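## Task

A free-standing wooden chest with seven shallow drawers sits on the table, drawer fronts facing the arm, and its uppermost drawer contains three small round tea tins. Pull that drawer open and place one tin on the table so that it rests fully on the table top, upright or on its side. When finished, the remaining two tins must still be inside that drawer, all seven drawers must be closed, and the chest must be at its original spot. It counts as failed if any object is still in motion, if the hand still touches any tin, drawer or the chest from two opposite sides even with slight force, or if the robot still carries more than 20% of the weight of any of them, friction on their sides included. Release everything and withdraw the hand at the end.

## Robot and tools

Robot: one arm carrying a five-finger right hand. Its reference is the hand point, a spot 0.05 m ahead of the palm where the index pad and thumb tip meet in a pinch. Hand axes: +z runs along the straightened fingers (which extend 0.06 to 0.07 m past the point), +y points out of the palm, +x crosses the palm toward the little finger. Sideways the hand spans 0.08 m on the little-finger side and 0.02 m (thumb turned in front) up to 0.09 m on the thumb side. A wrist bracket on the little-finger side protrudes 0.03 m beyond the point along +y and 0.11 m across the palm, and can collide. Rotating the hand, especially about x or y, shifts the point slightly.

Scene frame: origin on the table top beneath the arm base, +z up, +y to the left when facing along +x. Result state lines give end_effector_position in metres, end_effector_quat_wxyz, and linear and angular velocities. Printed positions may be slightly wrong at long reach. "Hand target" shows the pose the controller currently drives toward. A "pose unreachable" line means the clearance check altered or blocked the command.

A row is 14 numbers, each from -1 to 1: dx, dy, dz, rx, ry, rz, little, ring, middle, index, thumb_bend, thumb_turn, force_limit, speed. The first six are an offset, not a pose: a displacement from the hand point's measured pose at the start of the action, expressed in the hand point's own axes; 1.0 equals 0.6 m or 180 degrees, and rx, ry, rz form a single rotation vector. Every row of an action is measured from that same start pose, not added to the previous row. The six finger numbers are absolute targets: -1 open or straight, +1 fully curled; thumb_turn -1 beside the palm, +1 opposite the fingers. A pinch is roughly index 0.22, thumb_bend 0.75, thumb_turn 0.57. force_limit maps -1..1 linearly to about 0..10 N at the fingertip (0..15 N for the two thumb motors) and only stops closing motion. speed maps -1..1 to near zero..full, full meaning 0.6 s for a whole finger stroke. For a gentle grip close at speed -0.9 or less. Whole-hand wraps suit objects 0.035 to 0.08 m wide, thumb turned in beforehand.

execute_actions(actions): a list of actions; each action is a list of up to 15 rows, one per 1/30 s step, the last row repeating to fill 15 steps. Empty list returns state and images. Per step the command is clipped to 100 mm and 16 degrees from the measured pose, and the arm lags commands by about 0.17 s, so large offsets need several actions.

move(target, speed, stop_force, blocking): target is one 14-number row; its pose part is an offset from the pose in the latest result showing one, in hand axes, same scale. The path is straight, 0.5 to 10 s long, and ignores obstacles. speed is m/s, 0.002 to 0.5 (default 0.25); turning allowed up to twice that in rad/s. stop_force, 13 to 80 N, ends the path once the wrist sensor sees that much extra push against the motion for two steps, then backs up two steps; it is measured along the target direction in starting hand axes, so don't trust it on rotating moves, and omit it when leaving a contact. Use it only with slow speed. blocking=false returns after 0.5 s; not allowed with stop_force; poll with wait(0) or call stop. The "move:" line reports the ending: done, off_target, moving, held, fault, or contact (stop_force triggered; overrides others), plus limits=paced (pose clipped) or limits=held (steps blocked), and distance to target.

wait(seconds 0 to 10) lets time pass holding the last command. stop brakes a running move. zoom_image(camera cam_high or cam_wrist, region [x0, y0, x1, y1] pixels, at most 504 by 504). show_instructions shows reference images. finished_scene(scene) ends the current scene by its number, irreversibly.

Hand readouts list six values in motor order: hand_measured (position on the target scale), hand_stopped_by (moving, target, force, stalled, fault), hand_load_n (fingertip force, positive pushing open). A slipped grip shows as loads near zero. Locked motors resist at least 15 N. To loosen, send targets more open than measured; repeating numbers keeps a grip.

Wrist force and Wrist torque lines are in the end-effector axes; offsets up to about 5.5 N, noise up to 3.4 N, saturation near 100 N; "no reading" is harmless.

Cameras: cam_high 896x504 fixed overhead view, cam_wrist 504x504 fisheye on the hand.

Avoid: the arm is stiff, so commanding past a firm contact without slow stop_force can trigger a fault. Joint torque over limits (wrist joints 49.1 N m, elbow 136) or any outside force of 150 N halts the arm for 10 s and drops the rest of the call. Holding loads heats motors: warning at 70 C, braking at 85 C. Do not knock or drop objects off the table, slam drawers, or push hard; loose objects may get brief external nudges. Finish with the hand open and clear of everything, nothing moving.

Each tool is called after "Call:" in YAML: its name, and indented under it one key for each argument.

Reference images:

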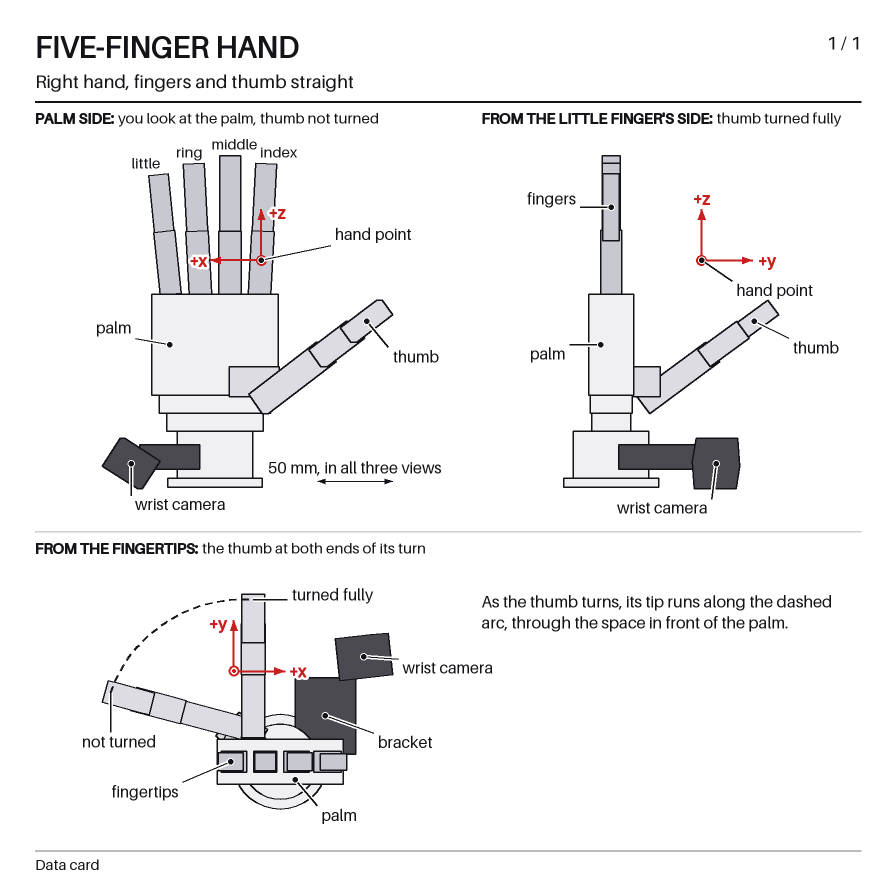

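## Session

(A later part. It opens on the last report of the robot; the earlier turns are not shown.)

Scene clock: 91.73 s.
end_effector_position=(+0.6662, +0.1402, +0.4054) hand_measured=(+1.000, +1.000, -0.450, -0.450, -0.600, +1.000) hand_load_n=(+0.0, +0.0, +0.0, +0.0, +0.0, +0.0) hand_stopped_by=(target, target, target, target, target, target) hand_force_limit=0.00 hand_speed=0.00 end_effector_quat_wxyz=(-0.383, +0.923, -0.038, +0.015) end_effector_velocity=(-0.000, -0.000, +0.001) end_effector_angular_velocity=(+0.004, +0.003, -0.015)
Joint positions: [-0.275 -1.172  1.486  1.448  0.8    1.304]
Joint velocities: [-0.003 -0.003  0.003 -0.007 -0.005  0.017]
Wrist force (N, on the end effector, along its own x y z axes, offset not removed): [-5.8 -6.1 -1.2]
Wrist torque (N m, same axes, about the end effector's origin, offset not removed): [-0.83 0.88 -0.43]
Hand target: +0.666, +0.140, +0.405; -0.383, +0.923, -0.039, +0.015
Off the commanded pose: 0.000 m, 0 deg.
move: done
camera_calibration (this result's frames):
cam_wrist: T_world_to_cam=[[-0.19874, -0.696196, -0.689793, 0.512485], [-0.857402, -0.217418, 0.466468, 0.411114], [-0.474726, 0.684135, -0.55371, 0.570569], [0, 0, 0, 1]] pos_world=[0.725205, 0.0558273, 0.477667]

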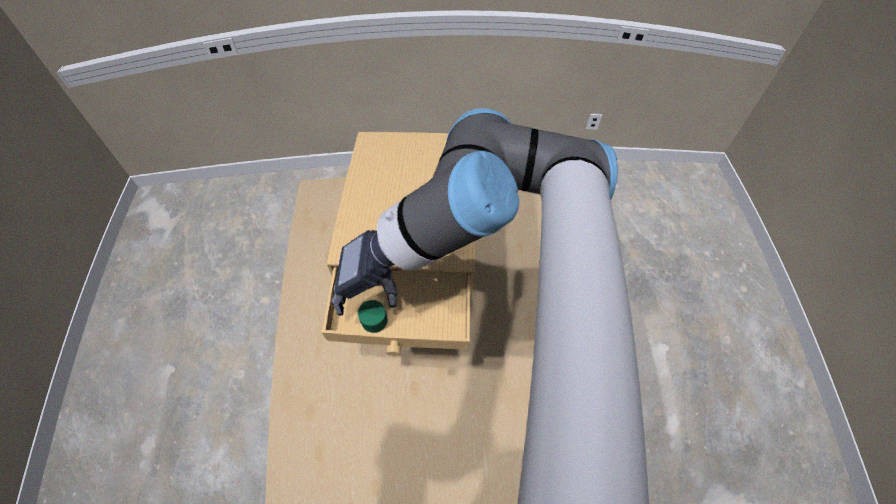

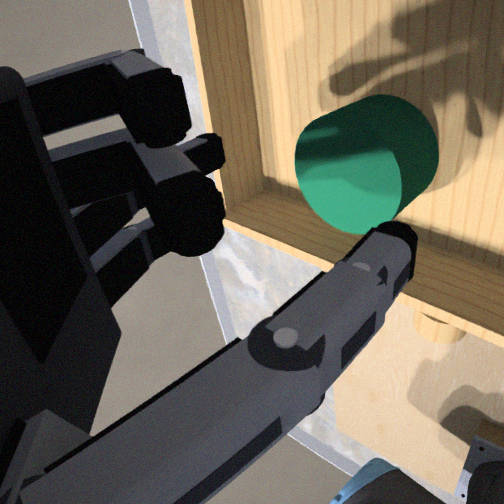

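Call:
move:
  target: [0,0.0354,0.0354,0,0,0,1,1,-0.45,-0.45,-0.6,1,0,0.0]
  speed: 0.05

Call:
zoom_image:
  camera: "cam_high"
  region: [300, 230, 500, 370]

Scene clock: 93.97 s.
end_effector_position=(+0.6662, +0.1403, +0.3757) hand_measured=(+1.000, +1.000, -0.450, -0.450, -0.600, +1.000) hand_load_n=(+0.0, +0.0, +0.0, +0.0, +0.0, +0.0) hand_stopped_by=(target, target, target, target, target, target) hand_force_limit=0.00 hand_speed=0.00 end_effector_quat_wxyz=(-0.383, +0.923, -0.038, +0.015) end_effector_velocity=(+0.000, -0.000, -0.002) end_effector_angular_velocity=(-0.000, -0.001, -0.001)
Joint positions: [-0.275 -1.156  1.518  1.4    0.8    1.304]
Joint velocities: [-0.001  0.001  0.002 -0.004 -0.    -0.   ]
Wrist force (N, on the end effector, along its own x y z axes, offset not removed): [-2.8 -3.2 0.0]
Wrist torque (N m, same axes, about the end effector's origin, offset not removed): [-0.40 0.45 -0.02]
Hand target: +0.666, +0.140, +0.375; -0.383, +0.923, -0.038, +0.015
Off the commanded pose: 0.000 m, 0 deg.
move: done
camera_calibration (this result's frames):
cam_wrist: T_world_to_cam=[[-0.198753, -0.696191, -0.689794, 0.492002], [-0.857399, -0.217412, 0.466475, 0.424976], [-0.474725, 0.684142, -0.553702, 0.554065], [0, 0, 0, 1]] pos_world=[0.72519, 0.0558631, 0.447926]

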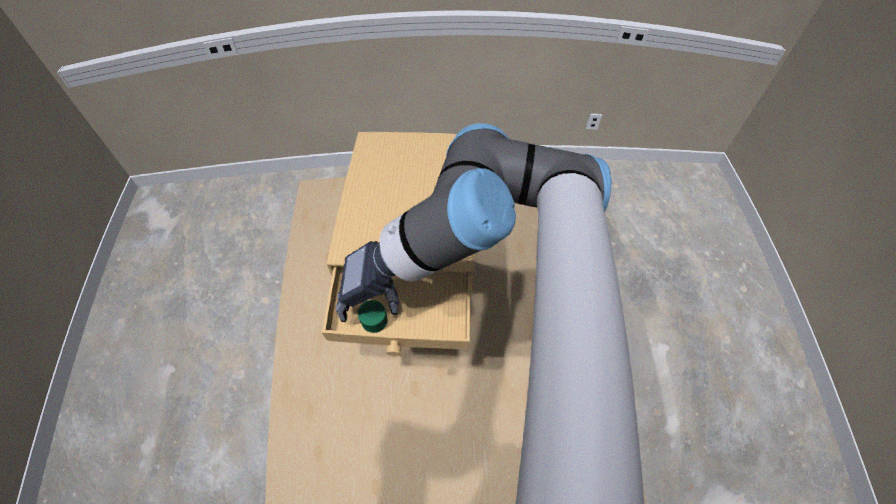

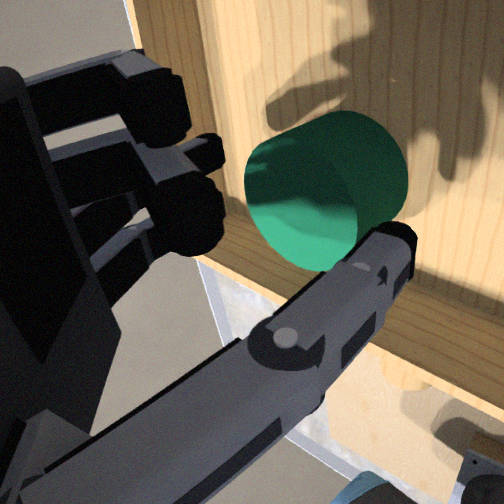

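Region (300, 230, 500, 370) of cam_high's 896x504 image, scaled by 2.520, with more detail than that image has; it fills the top 353 rows of this view, and the rest is white.

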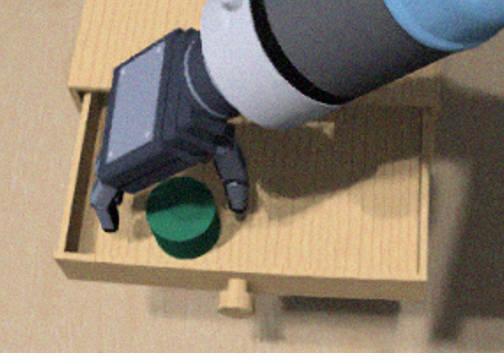

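Call:
move:
  target: [-0.008,0.031,0.029,0,0,0,1,1,-0.45,-0.45,-0.6,1,0,0.0]
  speed: 0.025

Call:
zoom_image:
  camera: "cam_high"
  region: [300, 230, 500, 370]

Scene clock: 96.90 s.
end_effector_position=(+0.6614, +0.1399, +0.3505) hand_measured=(+1.000, +1.000, -0.450, -0.450, -0.600, +1.000) hand_load_n=(+0.0, +0.0, +0.5, +0.0, +0.0, +0.0) hand_stopped_by=(target, target, target, target, target, target) hand_force_limit=0.00 hand_speed=0.00 end_effector_quat_wxyz=(-0.383, +0.923, -0.038, +0.015) end_effector_velocity=(-0.001, +0.000, -0.002) end_effector_angular_velocity=(-0.001, +0.000, +0.000)
Joint positions: [-0.278 -1.148  1.555  1.358  0.8    1.301]
Joint velocities: [ 0.     0.     0.004 -0.004  0.001  0.   ]
Wrist force (N, on the end effector, along its own x y z axes, offset not removed): [-4.3 -4.0 2.5]
Wrist torque (N m, same axes, about the end effector's origin, offset not removed): [-0.43 0.92 -0.40]
Hand target: +0.661, +0.140, +0.350; -0.383, +0.923, -0.038, +0.015
Off the commanded pose: 0.000 m, 0 deg.
move: done
camera_calibration (this result's frames):
cam_wrist: T_world_to_cam=[[-0.198737, -0.696181, -0.689809, 0.473379], [-0.857406, -0.217425, 0.466455, 0.432521], [-0.474719, 0.684148, -0.553699, 0.538115], [0, 0, 0, 1]] pos_world=[0.720378, 0.0554475, 0.422743]

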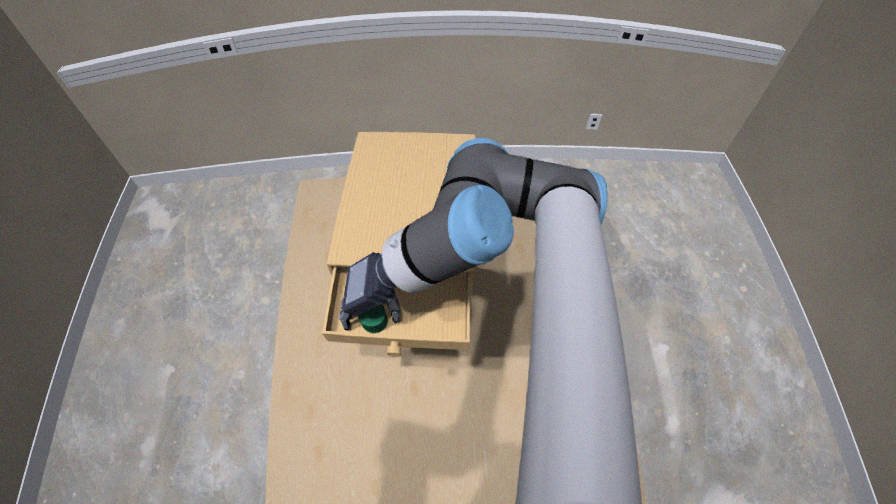

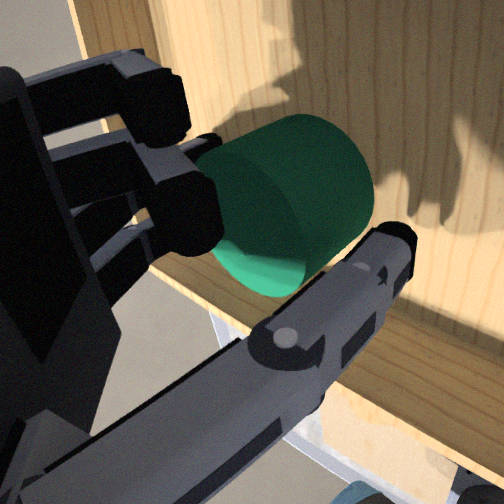

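Region (300, 230, 500, 370) of cam_high's 896x504 image, scaled by 2.520, with more detail than that image has; it fills the top 353 rows of this view, and the rest is white.

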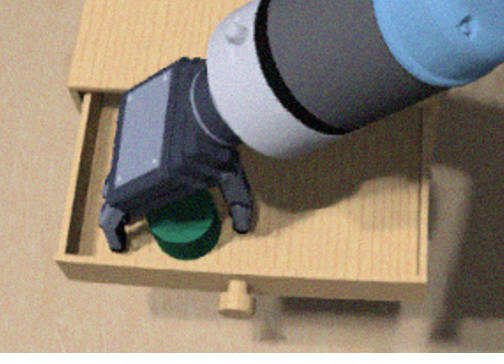

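Call:
execute_actions:
  actions:
    - [[0,-0.002,-0.002,0,0,0,1,1,0.1,0.1,0.2,1,-0.2,-0.78]]
    - [[0,0,0,0,0,0,1,1,0.1,0.1,0.2,1,-0.2,-0.78]]
    - [[0,0,0,0,0,0,1,1,0.1,0.1,0.2,1,-0.2,-0.78]]
    - [[0,0,0,0,0,0,1,1,0.1,0.1,0.2,1,-0.2,-0.78]]

Call:
zoom_image:
  camera: "cam_high"
  region: [300, 230, 500, 370]

Scene clock: 100.23 s.
end_effector_position=(+0.6614, +0.1398, +0.3521) hand_measured=(+1.000, +1.000, -0.136, -0.074, -0.396, +1.000) hand_load_n=(+0.0, +0.0, +4.5, +5.0, +8.5, -0.5) hand_stopped_by=(target, target, force, force, force, target) hand_force_limit=-0.20 hand_speed=-0.78 end_effector_quat_wxyz=(-0.383, +0.923, -0.038, +0.015) end_effector_velocity=(+0.000, -0.001, -0.001) end_effector_angular_velocity=(-0.000, +0.000, -0.001)
Joint positions: [-0.278 -1.149  1.553  1.361  0.8    1.3  ]
Joint velocities: [-0.001  0.001  0.    -0.001  0.     0.   ]
Wrist force (N, on the end effector, along its own x y z axes, offset not removed): [-1.6 -4.2 -0.8]
Wrist torque (N m, same axes, about the end effector's origin, offset not removed): [-0.52 0.27 -0.11]
Hand target: +0.661, +0.140, +0.352; -0.383, +0.923, -0.038, +0.015
Off the commanded pose: 0.000 m, 0 deg.
camera_calibration (this result's frames):
cam_wrist: T_world_to_cam=[[-0.198744, -0.696192, -0.689795, 0.474502], [-0.857402, -0.217416, 0.466467, 0.431749], [-0.474723, 0.68414, -0.553706, 0.539045], [0, 0, 0, 1]] pos_world=[0.720384, 0.0554316, 0.424385]

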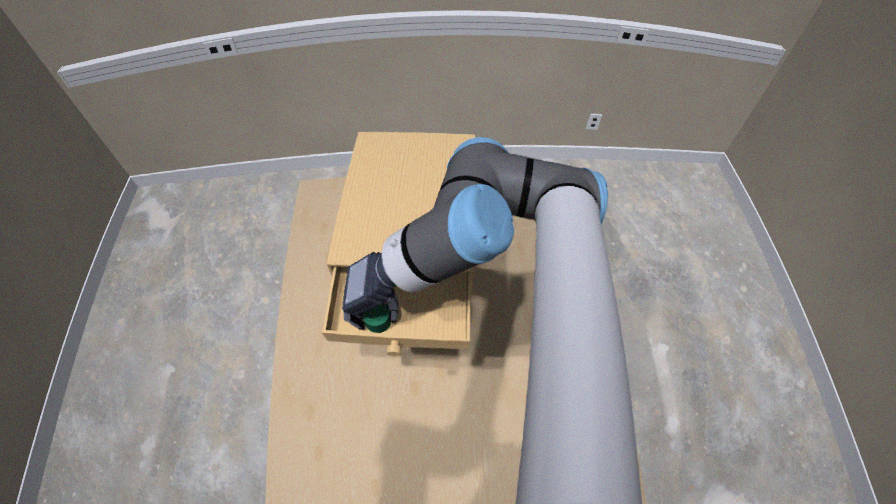

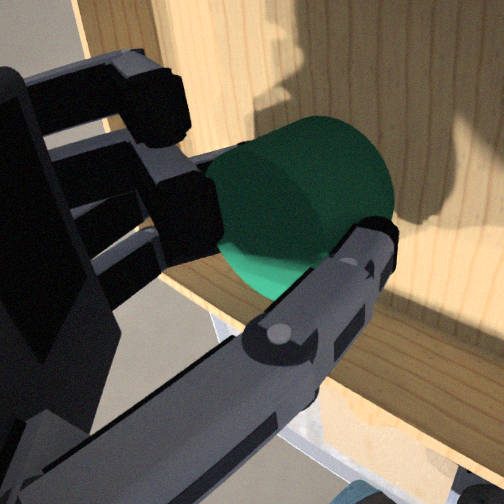

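Region (300, 230, 500, 370) of cam_high's 896x504 image, scaled by 2.520, with more detail than that image has; it fills the top 353 rows of this view, and the rest is white.

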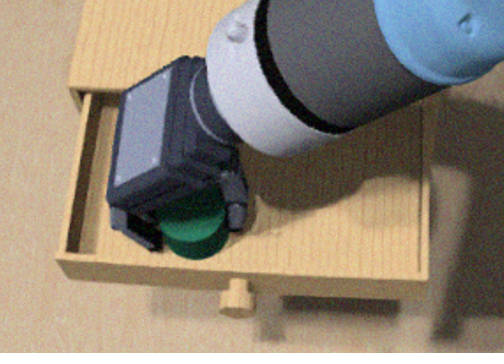

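Good grip. Lift 7 cm.

Call:
move:
  target: [0,-0.0825,-0.0825,0,0,0,1,1,0.1,0.1,0.2,1,-0.2,-0.78]
  speed: 0.06

Scene clock: 102.33 s.
end_effector_position=(+0.6614, +0.1398, +0.4218) hand_measured=(+1.000, +1.000, -0.136, -0.074, -0.396, +1.000) hand_load_n=(+0.0, +0.0, +4.5, +5.0, +8.5, -0.5) hand_stopped_by=(target, target, force, force, force, target) hand_force_limit=-0.20 hand_speed=-0.78 end_effector_quat_wxyz=(-0.383, +0.923, -0.038, +0.015) end_effector_velocity=(+0.000, +0.001, +0.003) end_effector_angular_velocity=(-0.000, -0.003, +0.001)
Joint positions: [-0.278 -1.188  1.479  1.474  0.8    1.3  ]
Joint velocities: [ 0.001 -0.003 -0.003  0.003 -0.001  0.   ]
Wrist force (N, on the end effector, along its own x y z axes, offset not removed): [-0.6 -3.4 0.5]
Wrist torque (N m, same axes, about the end effector's origin, offset not removed): [-0.46 0.11 -0.14]
Hand target: +0.661, +0.140, +0.422; -0.383, +0.923, -0.038, +0.015
Off the commanded pose: 0.000 m, 0 deg.
move: done
camera_calibration (this result's frames):
cam_wrist: T_world_to_cam=[[-0.198749, -0.696189, -0.689797, 0.522535], [-0.857408, -0.217405, 0.466461, 0.399237], [-0.474711, 0.684146, -0.553709, 0.577713], [0, 0, 0, 1]] pos_world=[0.720409, 0.0553389, 0.494099]

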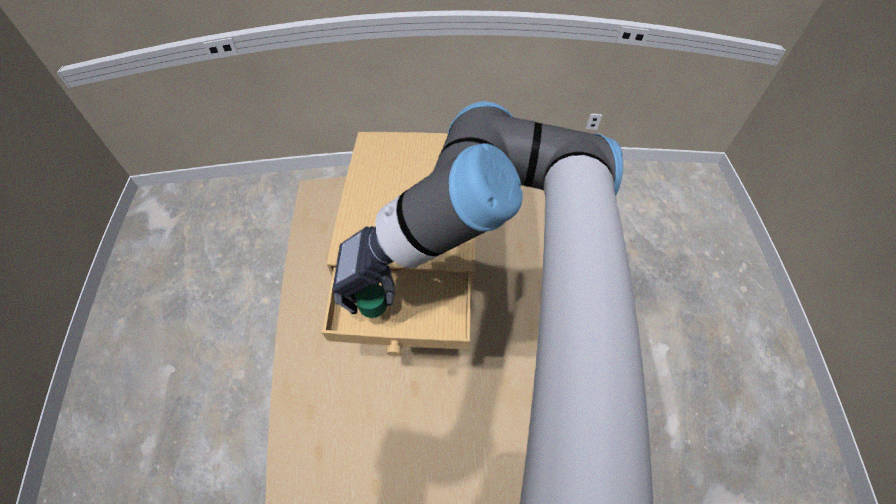

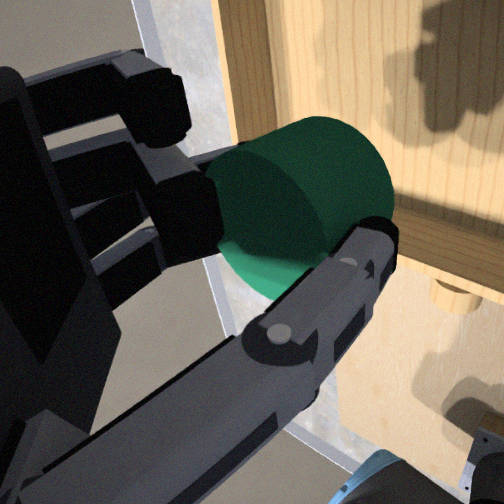

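Call:
move:
  target: [-0.1167,0.318,-0.2946,0,0,0,1,1,0.1,0.1,0.2,1,-0.2,-0.78]
  speed: 0.2

Call:
move:
  target: [0,0.412,0.412,0,0,0,1,1,0.1,0.1,0.2,1,-0.2,-0.78]
  speed: 0.2

Scene clock: 107.10 s.
end_effector_position=(+0.5706, -0.1132, +0.4118) hand_measured=(+1.000, +1.000, -0.136, -0.074, -0.396, +1.000) hand_load_n=(+0.0, +0.0, +4.5, +5.0, +8.5, -0.5) hand_stopped_by=(target, target, force, force, force, target) hand_force_limit=-0.20 hand_speed=-0.78 end_effector_quat_wxyz=(-0.383, +0.923, -0.038, +0.015) end_effector_velocity=(-0.001, -0.001, +0.000) end_effector_angular_velocity=(+0.001, +0.001, +0.001)
Joint positions: [-0.697 -1.237  1.639  1.698  0.951  0.787]
Joint velocities: [-0.002  0.     0.001  0.003  0.002 -0.004]
Wrist force (N, on the end effector, along its own x y z axes, offset not removed): [-1.9 -5.0 3.6]
Wrist torque (N m, same axes, about the end effector's origin, offset not removed): [-0.83 0.31 -0.23]
Hand target: +0.570, -0.113, +0.412; -0.383, +0.923, -0.038, +0.015
Off the commanded pose: 0.000 m, 0 deg.
move: done
camera_calibration (this result's frames):
cam_wrist: T_world_to_cam=[[-0.198351, -0.695328, -0.690779, 0.321767], [-0.8575, -0.218241, 0.465902, 0.27121], [-0.474711, 0.684756, -0.552955, 0.701834], [0, 0, 0, 1]] pos_world=[0.629554, -0.197662, 0.483995]

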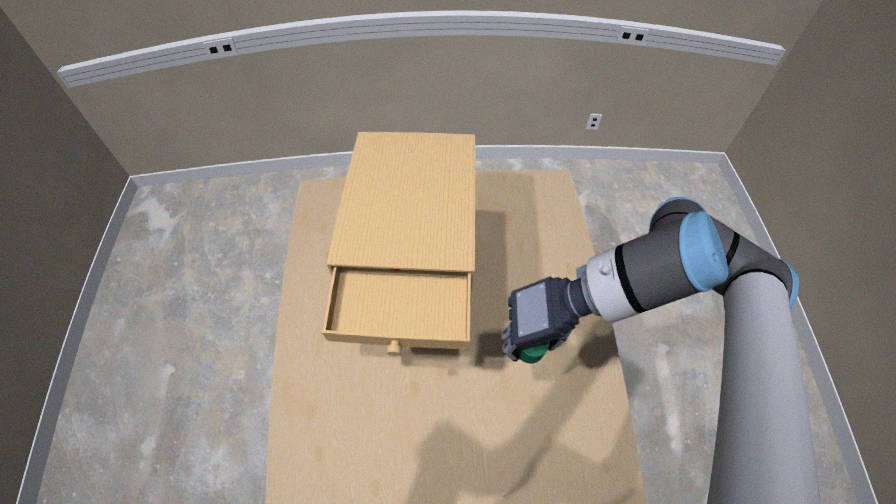

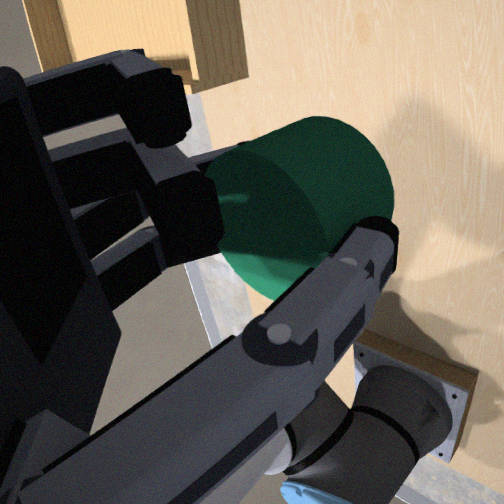

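Scene clock: 109.47 s.
end_effector_position=(+0.5706, -0.1124, +0.0628) hand_measured=(+1.000, +1.000, -0.136, -0.074, -0.396, +1.000) hand_load_n=(+0.0, +0.0, +4.5, +5.0, +8.5, -0.5) hand_stopped_by=(target, target, force, force, force, target) hand_force_limit=-0.20 hand_speed=-0.78 end_effector_quat_wxyz=(-0.383, +0.923, -0.038, +0.015) end_effector_velocity=(+0.001, -0.001, -0.002) end_effector_angular_velocity=(-0.001, -0.001, -0.002)
Joint positions: [-0.694 -0.877  1.824  1.15   0.95   0.79 ]
Joint velocities: [-0.001  0.003 -0.001 -0.004 -0.001  0.001]
Wrist force (N, on the end effector, along its own x y z axes, offset not removed): [-6.2 -7.2 2.2]
Wrist torque (N m, same axes, about the end effector's origin, offset not removed): [-1.12 0.87 -0.47]
Hand target: +0.571, -0.112, +0.063; -0.383, +0.923, -0.038, +0.015
Off the commanded pose: 0.001 m, 0 deg.
move: done
camera_calibration (this result's frames):
cam_wrist: T_world_to_cam=[[-0.198351, -0.695329, -0.690778, 0.0811763], [-0.857496, -0.218246, 0.465906, 0.434051], [-0.474718, 0.684752, -0.552953, 0.50834], [0, 0, 0, 1]] pos_world=[0.629617, -0.196913, 0.134936]

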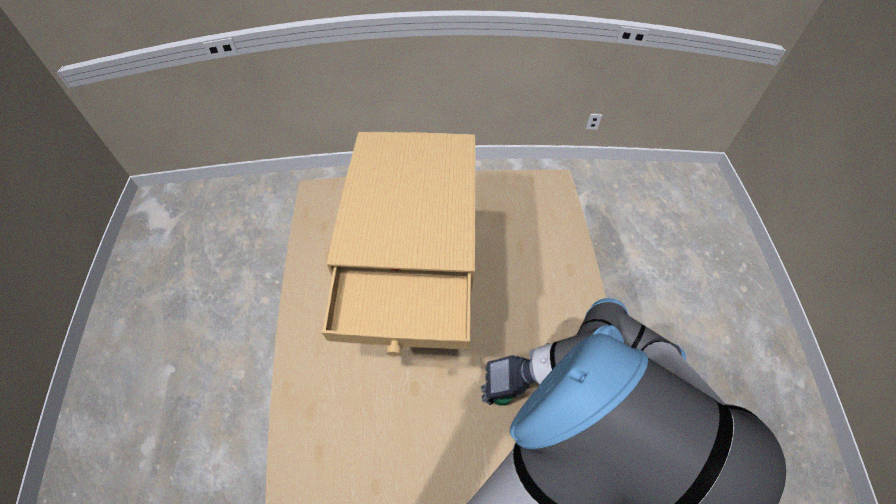

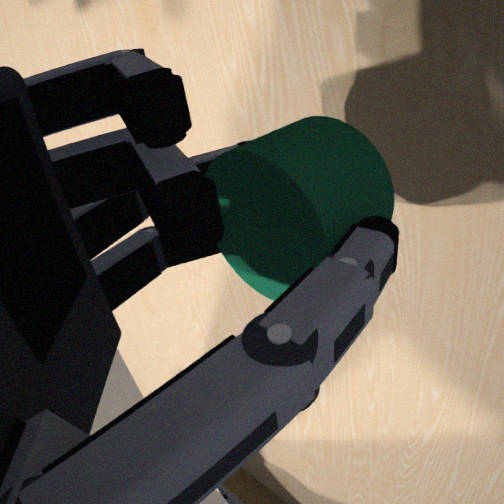

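Call:
move:
  target: [0,0.0177,0.0177,0,0,0,1,1,0.1,0.1,0.2,1,-0.2,-0.78]
  speed: 0.012
  stop_force: 13

Scene clock: 112.40 s.
end_effector_position=(+0.5706, -0.1124, +0.0481) hand_measured=(+1.000, +1.000, -0.136, -0.074, -0.396, +1.000) hand_load_n=(+0.0, +0.0, +4.5, +5.0, +8.5, -0.5) hand_stopped_by=(target, target, force, force, force, target) hand_force_limit=-0.20 hand_speed=-0.78 end_effector_quat_wxyz=(-0.383, +0.923, -0.038, +0.015) end_effector_velocity=(-0.000, +0.000, -0.002) end_effector_angular_velocity=(-0.001, +0.000, +0.001)
Joint positions: [-0.694 -0.856  1.825  1.13   0.95   0.79 ]
Joint velocities: [ 0.001  0.003 -0.    -0.003  0.001  0.001]
Wrist force (N, on the end effector, along its own x y z axes, offset not removed): [-4.6 -2.9 4.1]
Wrist torque (N m, same axes, about the end effector's origin, offset not removed): [-0.78 0.74 -0.34]
Hand target: +0.571, -0.112, +0.048; -0.383, +0.923, -0.038, +0.015
Off the commanded pose: 0.000 m, 0 deg.
move: done
camera_calibration (this result's frames):
cam_wrist: T_world_to_cam=[[-0.198368, -0.695314, -0.690788, 0.0710551], [-0.857484, -0.218257, 0.465925, 0.440895], [-0.474733, 0.684764, -0.552925, 0.500184], [0, 0, 0, 1]] pos_world=[0.62961, -0.196874, 0.120224]

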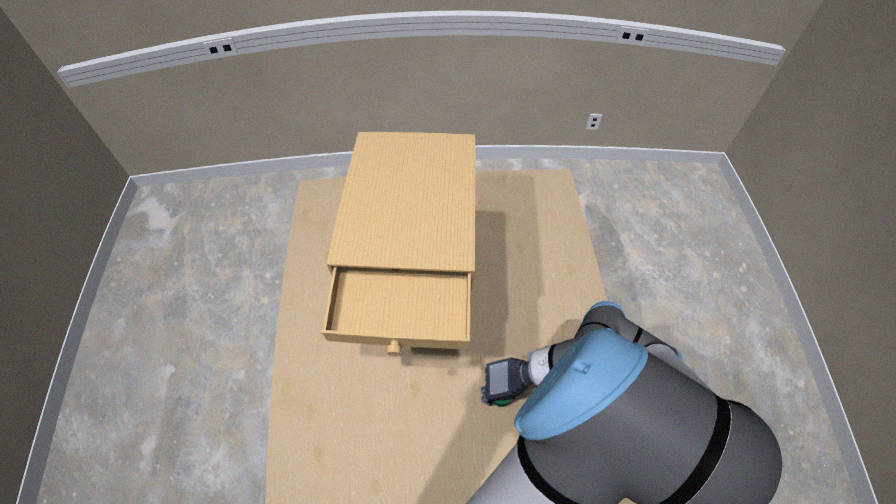

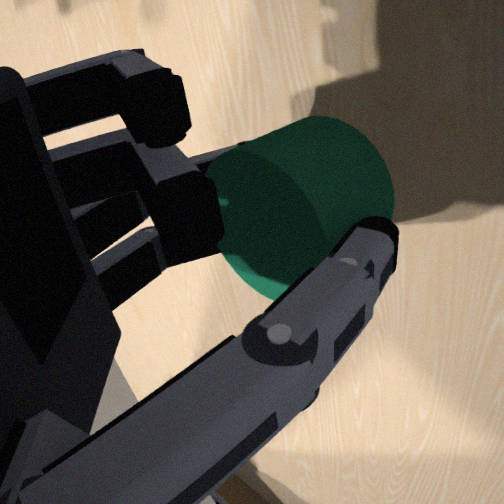

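Call:
move:
  target: [0,0.0118,0.0118,0,0,0,1,1,0.1,0.1,0.2,1,-0.2,-0.78]
  speed: 0.008
  stop_force: 13

Scene clock: 114.77 s.
end_effector_position=(+0.5706, -0.1124, +0.0383) hand_measured=(+1.000, +1.000, -0.136, -0.074, -0.396, +1.000) hand_load_n=(+0.0, +0.0, +4.5, +5.0, +8.5, -0.5) hand_stopped_by=(target, target, force, force, force, target) hand_force_limit=-0.20 hand_speed=-0.78 end_effector_quat_wxyz=(-0.383, +0.923, -0.038, +0.015) end_effector_velocity=(-0.000, -0.001, -0.002) end_effector_angular_velocity=(+0.000, +0.000, -0.001)
Joint positions: [-0.694 -0.843  1.824  1.116  0.95   0.79 ]
Joint velocities: [-0.001  0.003 -0.    -0.002  0.    -0.   ]
Wrist force (N, on the end effector, along its own x y z axes, offset not removed): [-4.1 -5.4 1.3]
Wrist torque (N m, same axes, about the end effector's origin, offset not removed): [-0.80 0.63 -0.28]
Hand target: +0.571, -0.112, +0.038; -0.383, +0.923, -0.038, +0.015
Off the commanded pose: 0.000 m, 0 deg.
move: done
camera_calibration (this result's frames):
cam_wrist: T_world_to_cam=[[-0.198369, -0.695313, -0.690789, 0.0643], [-0.857482, -0.218259, 0.465926, 0.445468], [-0.474735, 0.684765, -0.552923, 0.494755], [0, 0, 0, 1]] pos_world=[0.629614, -0.196855, 0.110424]

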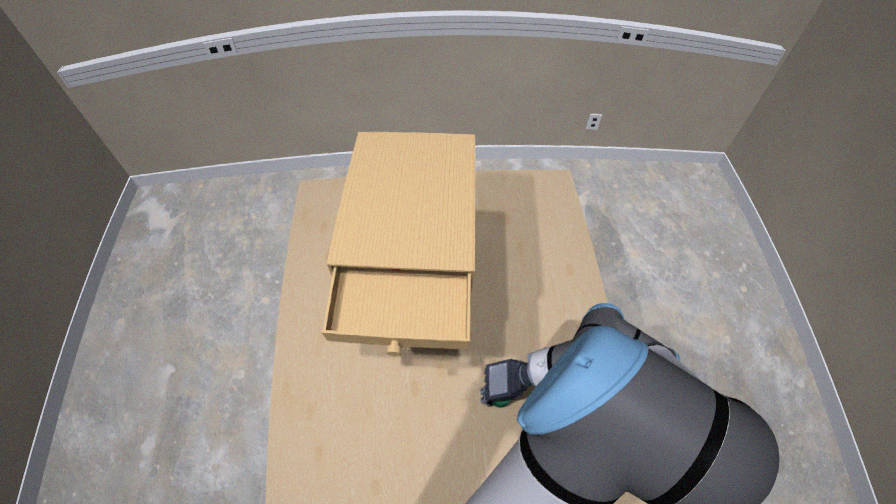

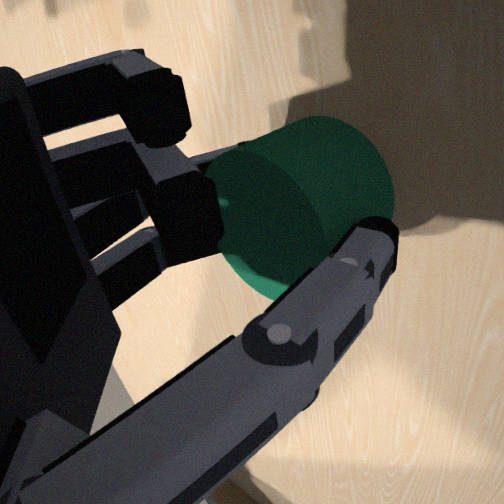

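Call:
move:
  target: [0,0.006,0.006,0,0,0,1,1,0.1,0.1,0.2,1,-0.2,-0.78]
  speed: 0.006
  stop_force: 13

Scene clock: 116.80 s.
end_effector_position=(+0.5706, -0.1123, +0.0333) hand_measured=(+1.000, +1.000, -0.136, -0.074, -0.396, +1.000) hand_load_n=(+0.0, +0.0, +4.5, +5.0, +8.5, -0.5) hand_stopped_by=(target, target, force, force, force, target) hand_force_limit=-0.20 hand_speed=-0.78 end_effector_quat_wxyz=(-0.383, +0.923, -0.038, +0.015) end_effector_velocity=(-0.000, +0.000, -0.003) end_effector_angular_velocity=(+0.002, +0.001, -0.001)
Joint positions: [-0.694 -0.836  1.824  1.11   0.95   0.79 ]
Joint velocities: [-0.     0.005 -0.    -0.002 -0.001 -0.   ]
Wrist force (N, on the end effector, along its own x y z axes, offset not removed): [-6.5 -3.2 -0.7]
Wrist torque (N m, same axes, about the end effector's origin, offset not removed): [-0.39 0.94 -0.55]
Hand target: +0.571, -0.112, +0.033; -0.383, +0.923, -0.038, +0.015
Off the commanded pose: 0.000 m, 0 deg.
move: done
camera_calibration (this result's frames):
cam_wrist: T_world_to_cam=[[-0.19837, -0.695312, -0.69079, 0.0608984], [-0.857482, -0.21826, 0.465927, 0.44777], [-0.474737, 0.684765, -0.552921, 0.492022], [0, 0, 0, 1]] pos_world=[0.629616, -0.196846, 0.105489]

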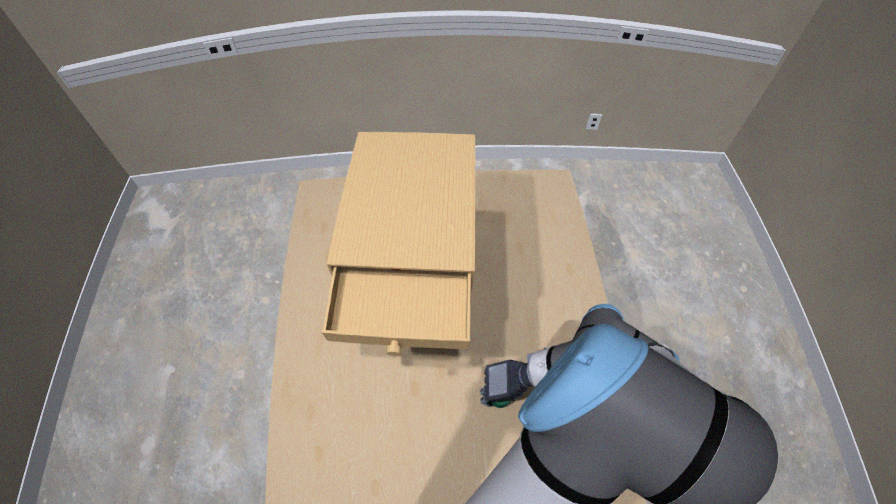

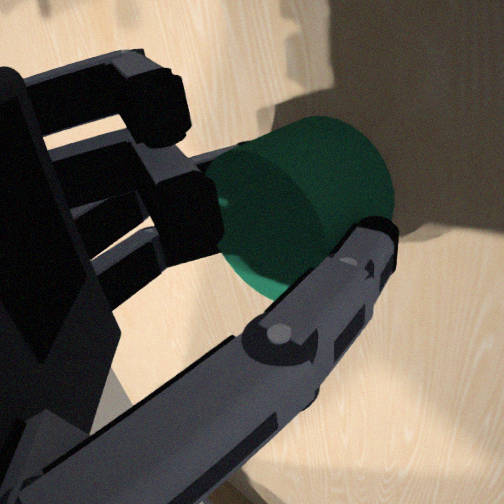

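Call:
move:
  target: [0,0.005,0.005,0,0,0,1,1,0.1,0.1,0.2,1,-0.2,-0.78]
  speed: 0.006
  stop_force: 13

Scene clock: 118.17 s.
end_effector_position=(+0.5706, -0.1123, +0.0292) hand_measured=(+1.000, +1.000, -0.136, -0.074, -0.396, +1.000) hand_load_n=(+0.0, +0.0, +4.5, +5.0, +8.5, -0.5) hand_stopped_by=(target, target, force, force, force, target) hand_force_limit=-0.20 hand_speed=-0.78 end_effector_quat_wxyz=(-0.383, +0.923, -0.038, +0.015) end_effector_velocity=(+0.000, +0.000, -0.001) end_effector_angular_velocity=(-0.000, -0.001, +0.001)
Joint positions: [-0.694 -0.83   1.824  1.104  0.95   0.79 ]
Joint velocities: [ 0.     0.001  0.    -0.002 -0.    -0.001]
Wrist force (N, on the end effector, along its own x y z axes, offset not removed): [-1.6 -6.9 0.8]
Wrist torque (N m, same axes, about the end effector's origin, offset not removed): [-1.04 0.26 -0.29]
Hand target: +0.571, -0.112, +0.029; -0.383, +0.923, -0.038, +0.015
Off the commanded pose: 0.000 m, 0 deg.
move: done
camera_calibration (this result's frames):
cam_wrist: T_world_to_cam=[[-0.19837, -0.695311, -0.69079, 0.0580809], [-0.857481, -0.218262, 0.465928, 0.449677], [-0.474738, 0.684766, -0.552919, 0.489758], [0, 0, 0, 1]] pos_world=[0.629618, -0.196838, 0.101401]

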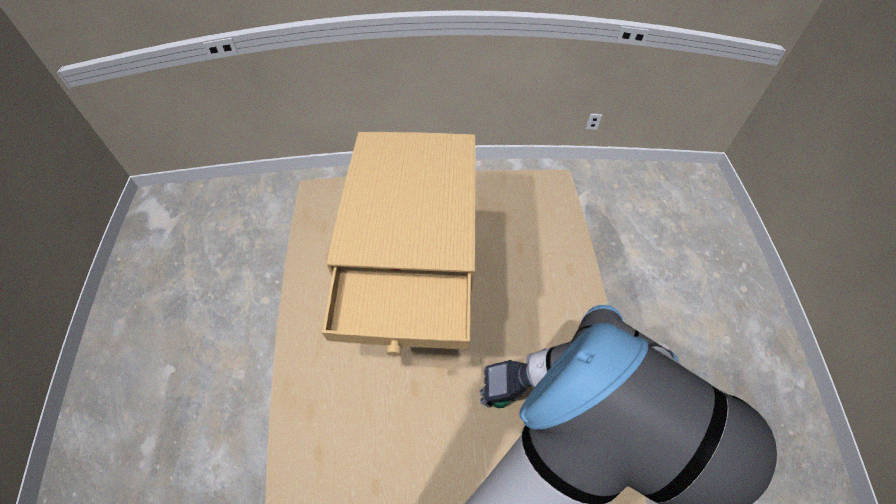

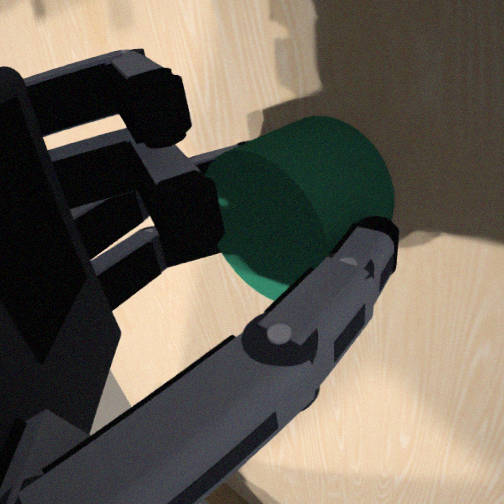

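Call:
move:
  target: [0,0.004,0.004,0,0,0,1,1,0.1,0.1,0.2,1,-0.2,-0.78]
  speed: 0.005
  stop_force: 13

Scene clock: 119.67 s.
end_effector_position=(+0.5707, -0.1123, +0.0265) hand_measured=(+1.000, +1.000, -0.136, -0.074, -0.396, +1.000) hand_load_n=(+0.0, +0.0, +3.5, +4.0, +8.0, +0.0) hand_stopped_by=(target, target, force, force, force, target) hand_force_limit=-0.20 hand_speed=-0.78 end_effector_quat_wxyz=(-0.383, +0.923, -0.038, +0.015) end_effector_velocity=(+0.000, +0.001, +0.002) end_effector_angular_velocity=(-0.002, -0.000, +0.000)
Joint positions: [-0.694 -0.826  1.824  1.1    0.95   0.79 ]
Joint velocities: [ 0.001 -0.003  0.     0.     0.     0.002]
Wrist force (N, on the end effector, along its own x y z axes, offset not removed): [-4.1 -15.8 -7.5]
Wrist torque (N m, same axes, about the end effector's origin, offset not removed): [-0.03 0.43 -0.40]
Hand target: +0.571, -0.112, +0.027; -0.383, +0.923, -0.038, +0.015
Off the commanded pose: 0.001 m, 0 deg.
move: contact
camera_calibration (this result's frames):
cam_wrist: T_world_to_cam=[[-0.198341, -0.695282, -0.690829, 0.0561878], [-0.857531, -0.218238, 0.465847, 0.451023], [-0.47466, 0.684803, -0.55294, 0.488208], [0, 0, 0, 1]] pos_world=[0.629643, -0.196829, 0.0986582]

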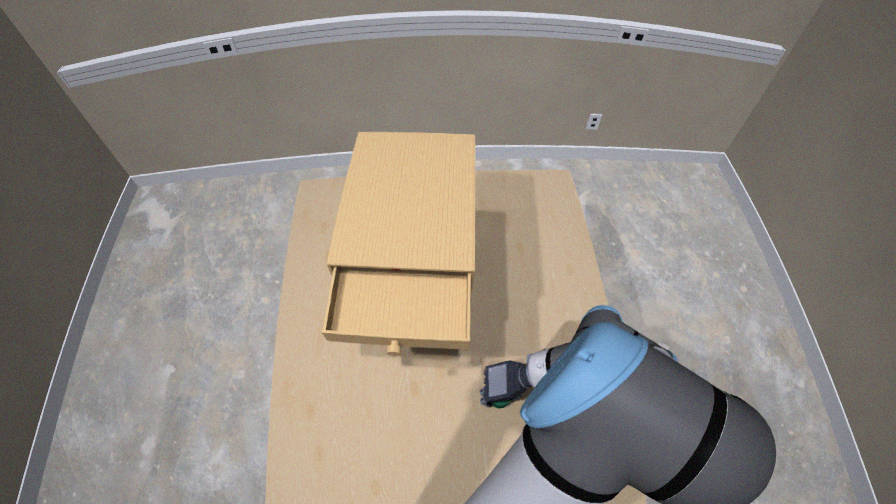

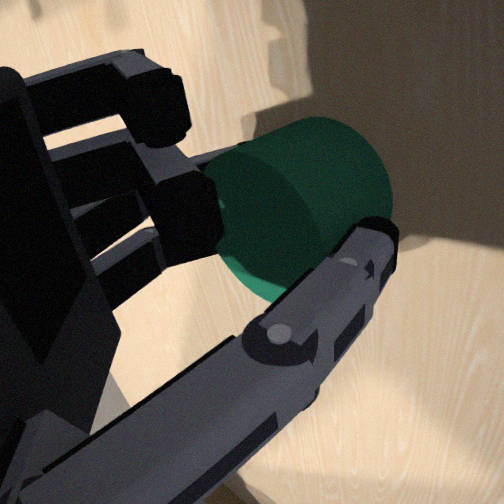

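Call:
execute_actions:
  actions:
    - [[0,-0.003,-0.003,0,0,0,1,1,-0.45,-0.45,-0.7,1,-0.2,0.0]]
    - [[0,-0.01,-0.01,0,0,0,1,1,-0.45,-0.45,-0.7,1,-0.2,0.0],[0,-0.015,-0.015,0,0,0,1,1,-0.45,-0.45,-0.7,1,-0.2,0.0],[0,-0.02,-0.02,0,0,0,1,1,-0.45,-0.45,-0.7,1,-0.2,0.0],[0,-0.026,-0.026,0,0,0,1,1,-0.45,-0.45,-0.7,1,-0.2,0.0],[0,-0.032,-0.032,0,0,0,1,1,-0.45,-0.45,-0.7,1,-0.2,0.0],[0,-0.038,-0.038,0,0,0,1,1,-0.45,-0.45,-0.7,1,-0.2,0.0],[0,-0.044,-0.044,0,0,0,1,1,-0.45,-0.45,-0.7,1,-0.2,0.0],[0,-0.05,-0.05,0,0,0,1,1,-0.45,-0.45,-0.7,1,-0.2,0.0],[0,-0.056,-0.056,0,0,0,1,1,-0.45,-0.45,-0.7,1,-0.2,0.0],[0,-0.062,-0.062,0,0,0,1,1,-0.45,-0.45,-0.7,1,-0.2,0.0],[0,-0.068,-0.068,0,0,0,1,1,-0.45,-0.45,-0.7,1,-0.2,0.0],[0,-0.074,-0.074,0,0,0,1,1,-0.45,-0.45,-0.7,1,-0.2,0.0]]

Scene clock: 126.00 s.
end_effector_position=(+0.5707, -0.1122, +0.0818) hand_measured=(+1.000, +1.000, -0.450, -0.450, -0.700, +1.000) hand_load_n=(+0.0, +0.0, +0.0, +0.0, +0.0, +0.0) hand_stopped_by=(target, target, target, target, target, target) hand_force_limit=-0.20 hand_speed=0.00 end_effector_quat_wxyz=(-0.383, +0.923, -0.038, +0.015) end_effector_velocity=(-0.000, -0.000, +0.083) end_effector_angular_velocity=(+0.001, +0.001, -0.001)
Joint positions: [-0.694 -0.902  1.824  1.177  0.95   0.79 ]
Joint velocities: [-0.001 -0.111 -0.007  0.119 -0.     0.001]
Wrist force (N, on the end effector, along its own x y z axes, offset not removed): [-2.3 -5.6 0.8]
Wrist torque (N m, same axes, about the end effector's origin, offset not removed): [-0.85 0.35 -0.30]
Hand target: +0.571, -0.112, +0.091; -0.383, +0.923, -0.038, +0.015
Off the commanded pose: 0.010 m, 0 deg.
camera_calibration (this result's frames):
cam_wrist: T_world_to_cam=[[-0.198371, -0.695313, -0.690788, 0.0944554], [-0.8575, -0.218232, 0.465907, 0.425282], [-0.474703, 0.684773, -0.55294, 0.518711], [0, 0, 0, 1]] pos_world=[0.62965, -0.196713, 0.153924]

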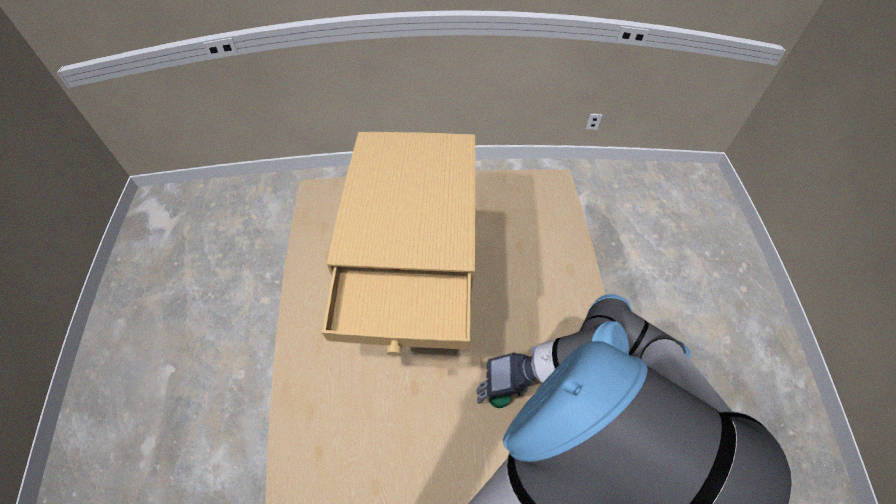

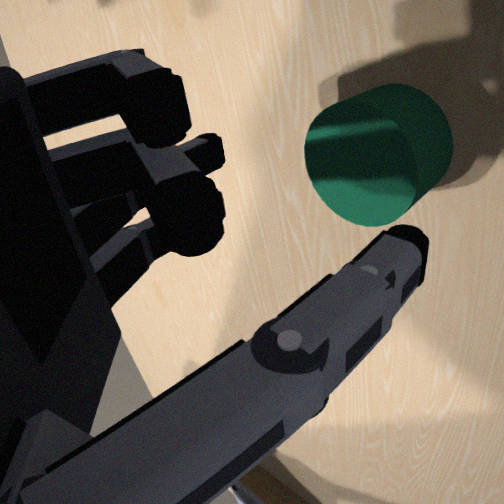

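Call:
move:
  target: [-0.163,-0.284,-0.230,-0.2469,-0.1469,-0.4961,1,1,1,0.2,0.72,0.57,-0.2,0.0]
  speed: 0.27

Scene clock: 132.23 s.
end_effector_position=(+0.4750, -0.0820, +0.2990) hand_measured=(+1.000, +1.000, +1.000, +0.200, +0.720, +0.570) hand_load_n=(+0.0, +0.0, +0.0, +0.0, +0.0, +0.0) hand_stopped_by=(target, target, target, target, target, target) hand_force_limit=-0.20 hand_speed=0.00 end_effector_quat_wxyz=(+0.076, +0.732, +0.673, +0.071) end_effector_velocity=(-0.001, -0.001, +0.002) end_effector_angular_velocity=(-0.004, -0.007, +0.008)
Joint positions: [-0.618 -1.676  2.16   0.911  1.462 -0.522]
Joint velocities: [-0.007 -0.007  0.003 -0.001 -0.003 -0.014]
Wrist force (N, on the end effector, along its own x y z axes, offset not removed): [0.1 -2.5 1.5]
Wrist torque (N m, same axes, about the end effector's origin, offset not removed): [-0.26 0.01 0.06]
Hand target: +0.475, -0.082, +0.299; +0.076, +0.731, +0.674, +0.071
Off the commanded pose: 0.001 m, 0 deg.
move: done
camera_calibration (this result's frames):
cam_wrist: T_world_to_cam=[[0.950634, -0.220237, 0.218612, -0.532207], [-0.302311, -0.81625, 0.492284, -0.0720329], [0.0700224, -0.534071, -0.842535, 0.300659], [0, 0, 0, 1]] pos_world=[0.463105, -0.0154353, 0.405123]

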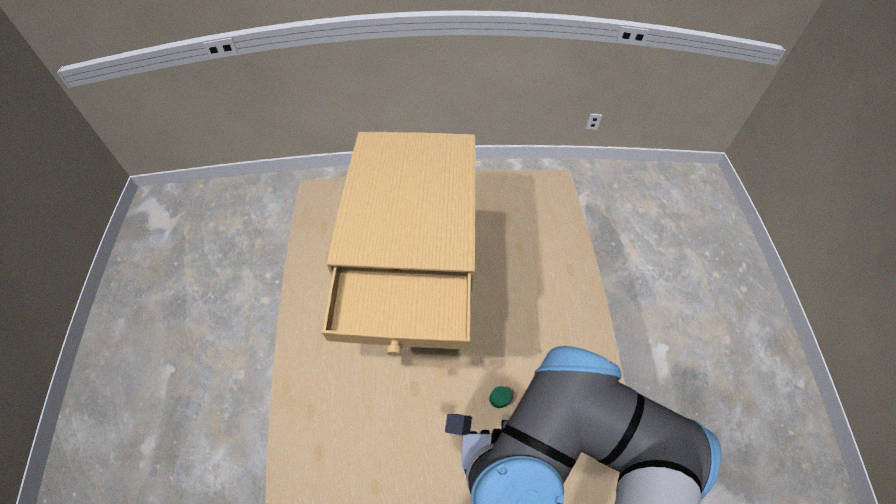

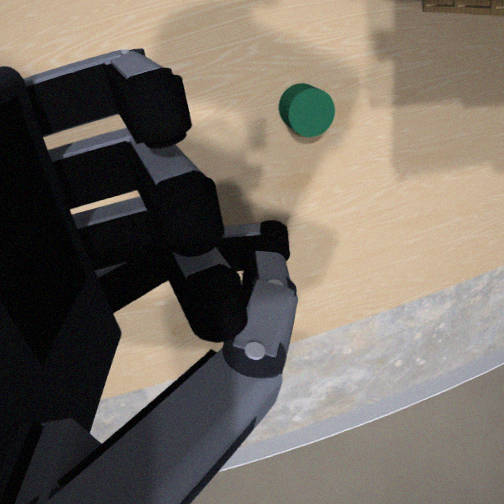

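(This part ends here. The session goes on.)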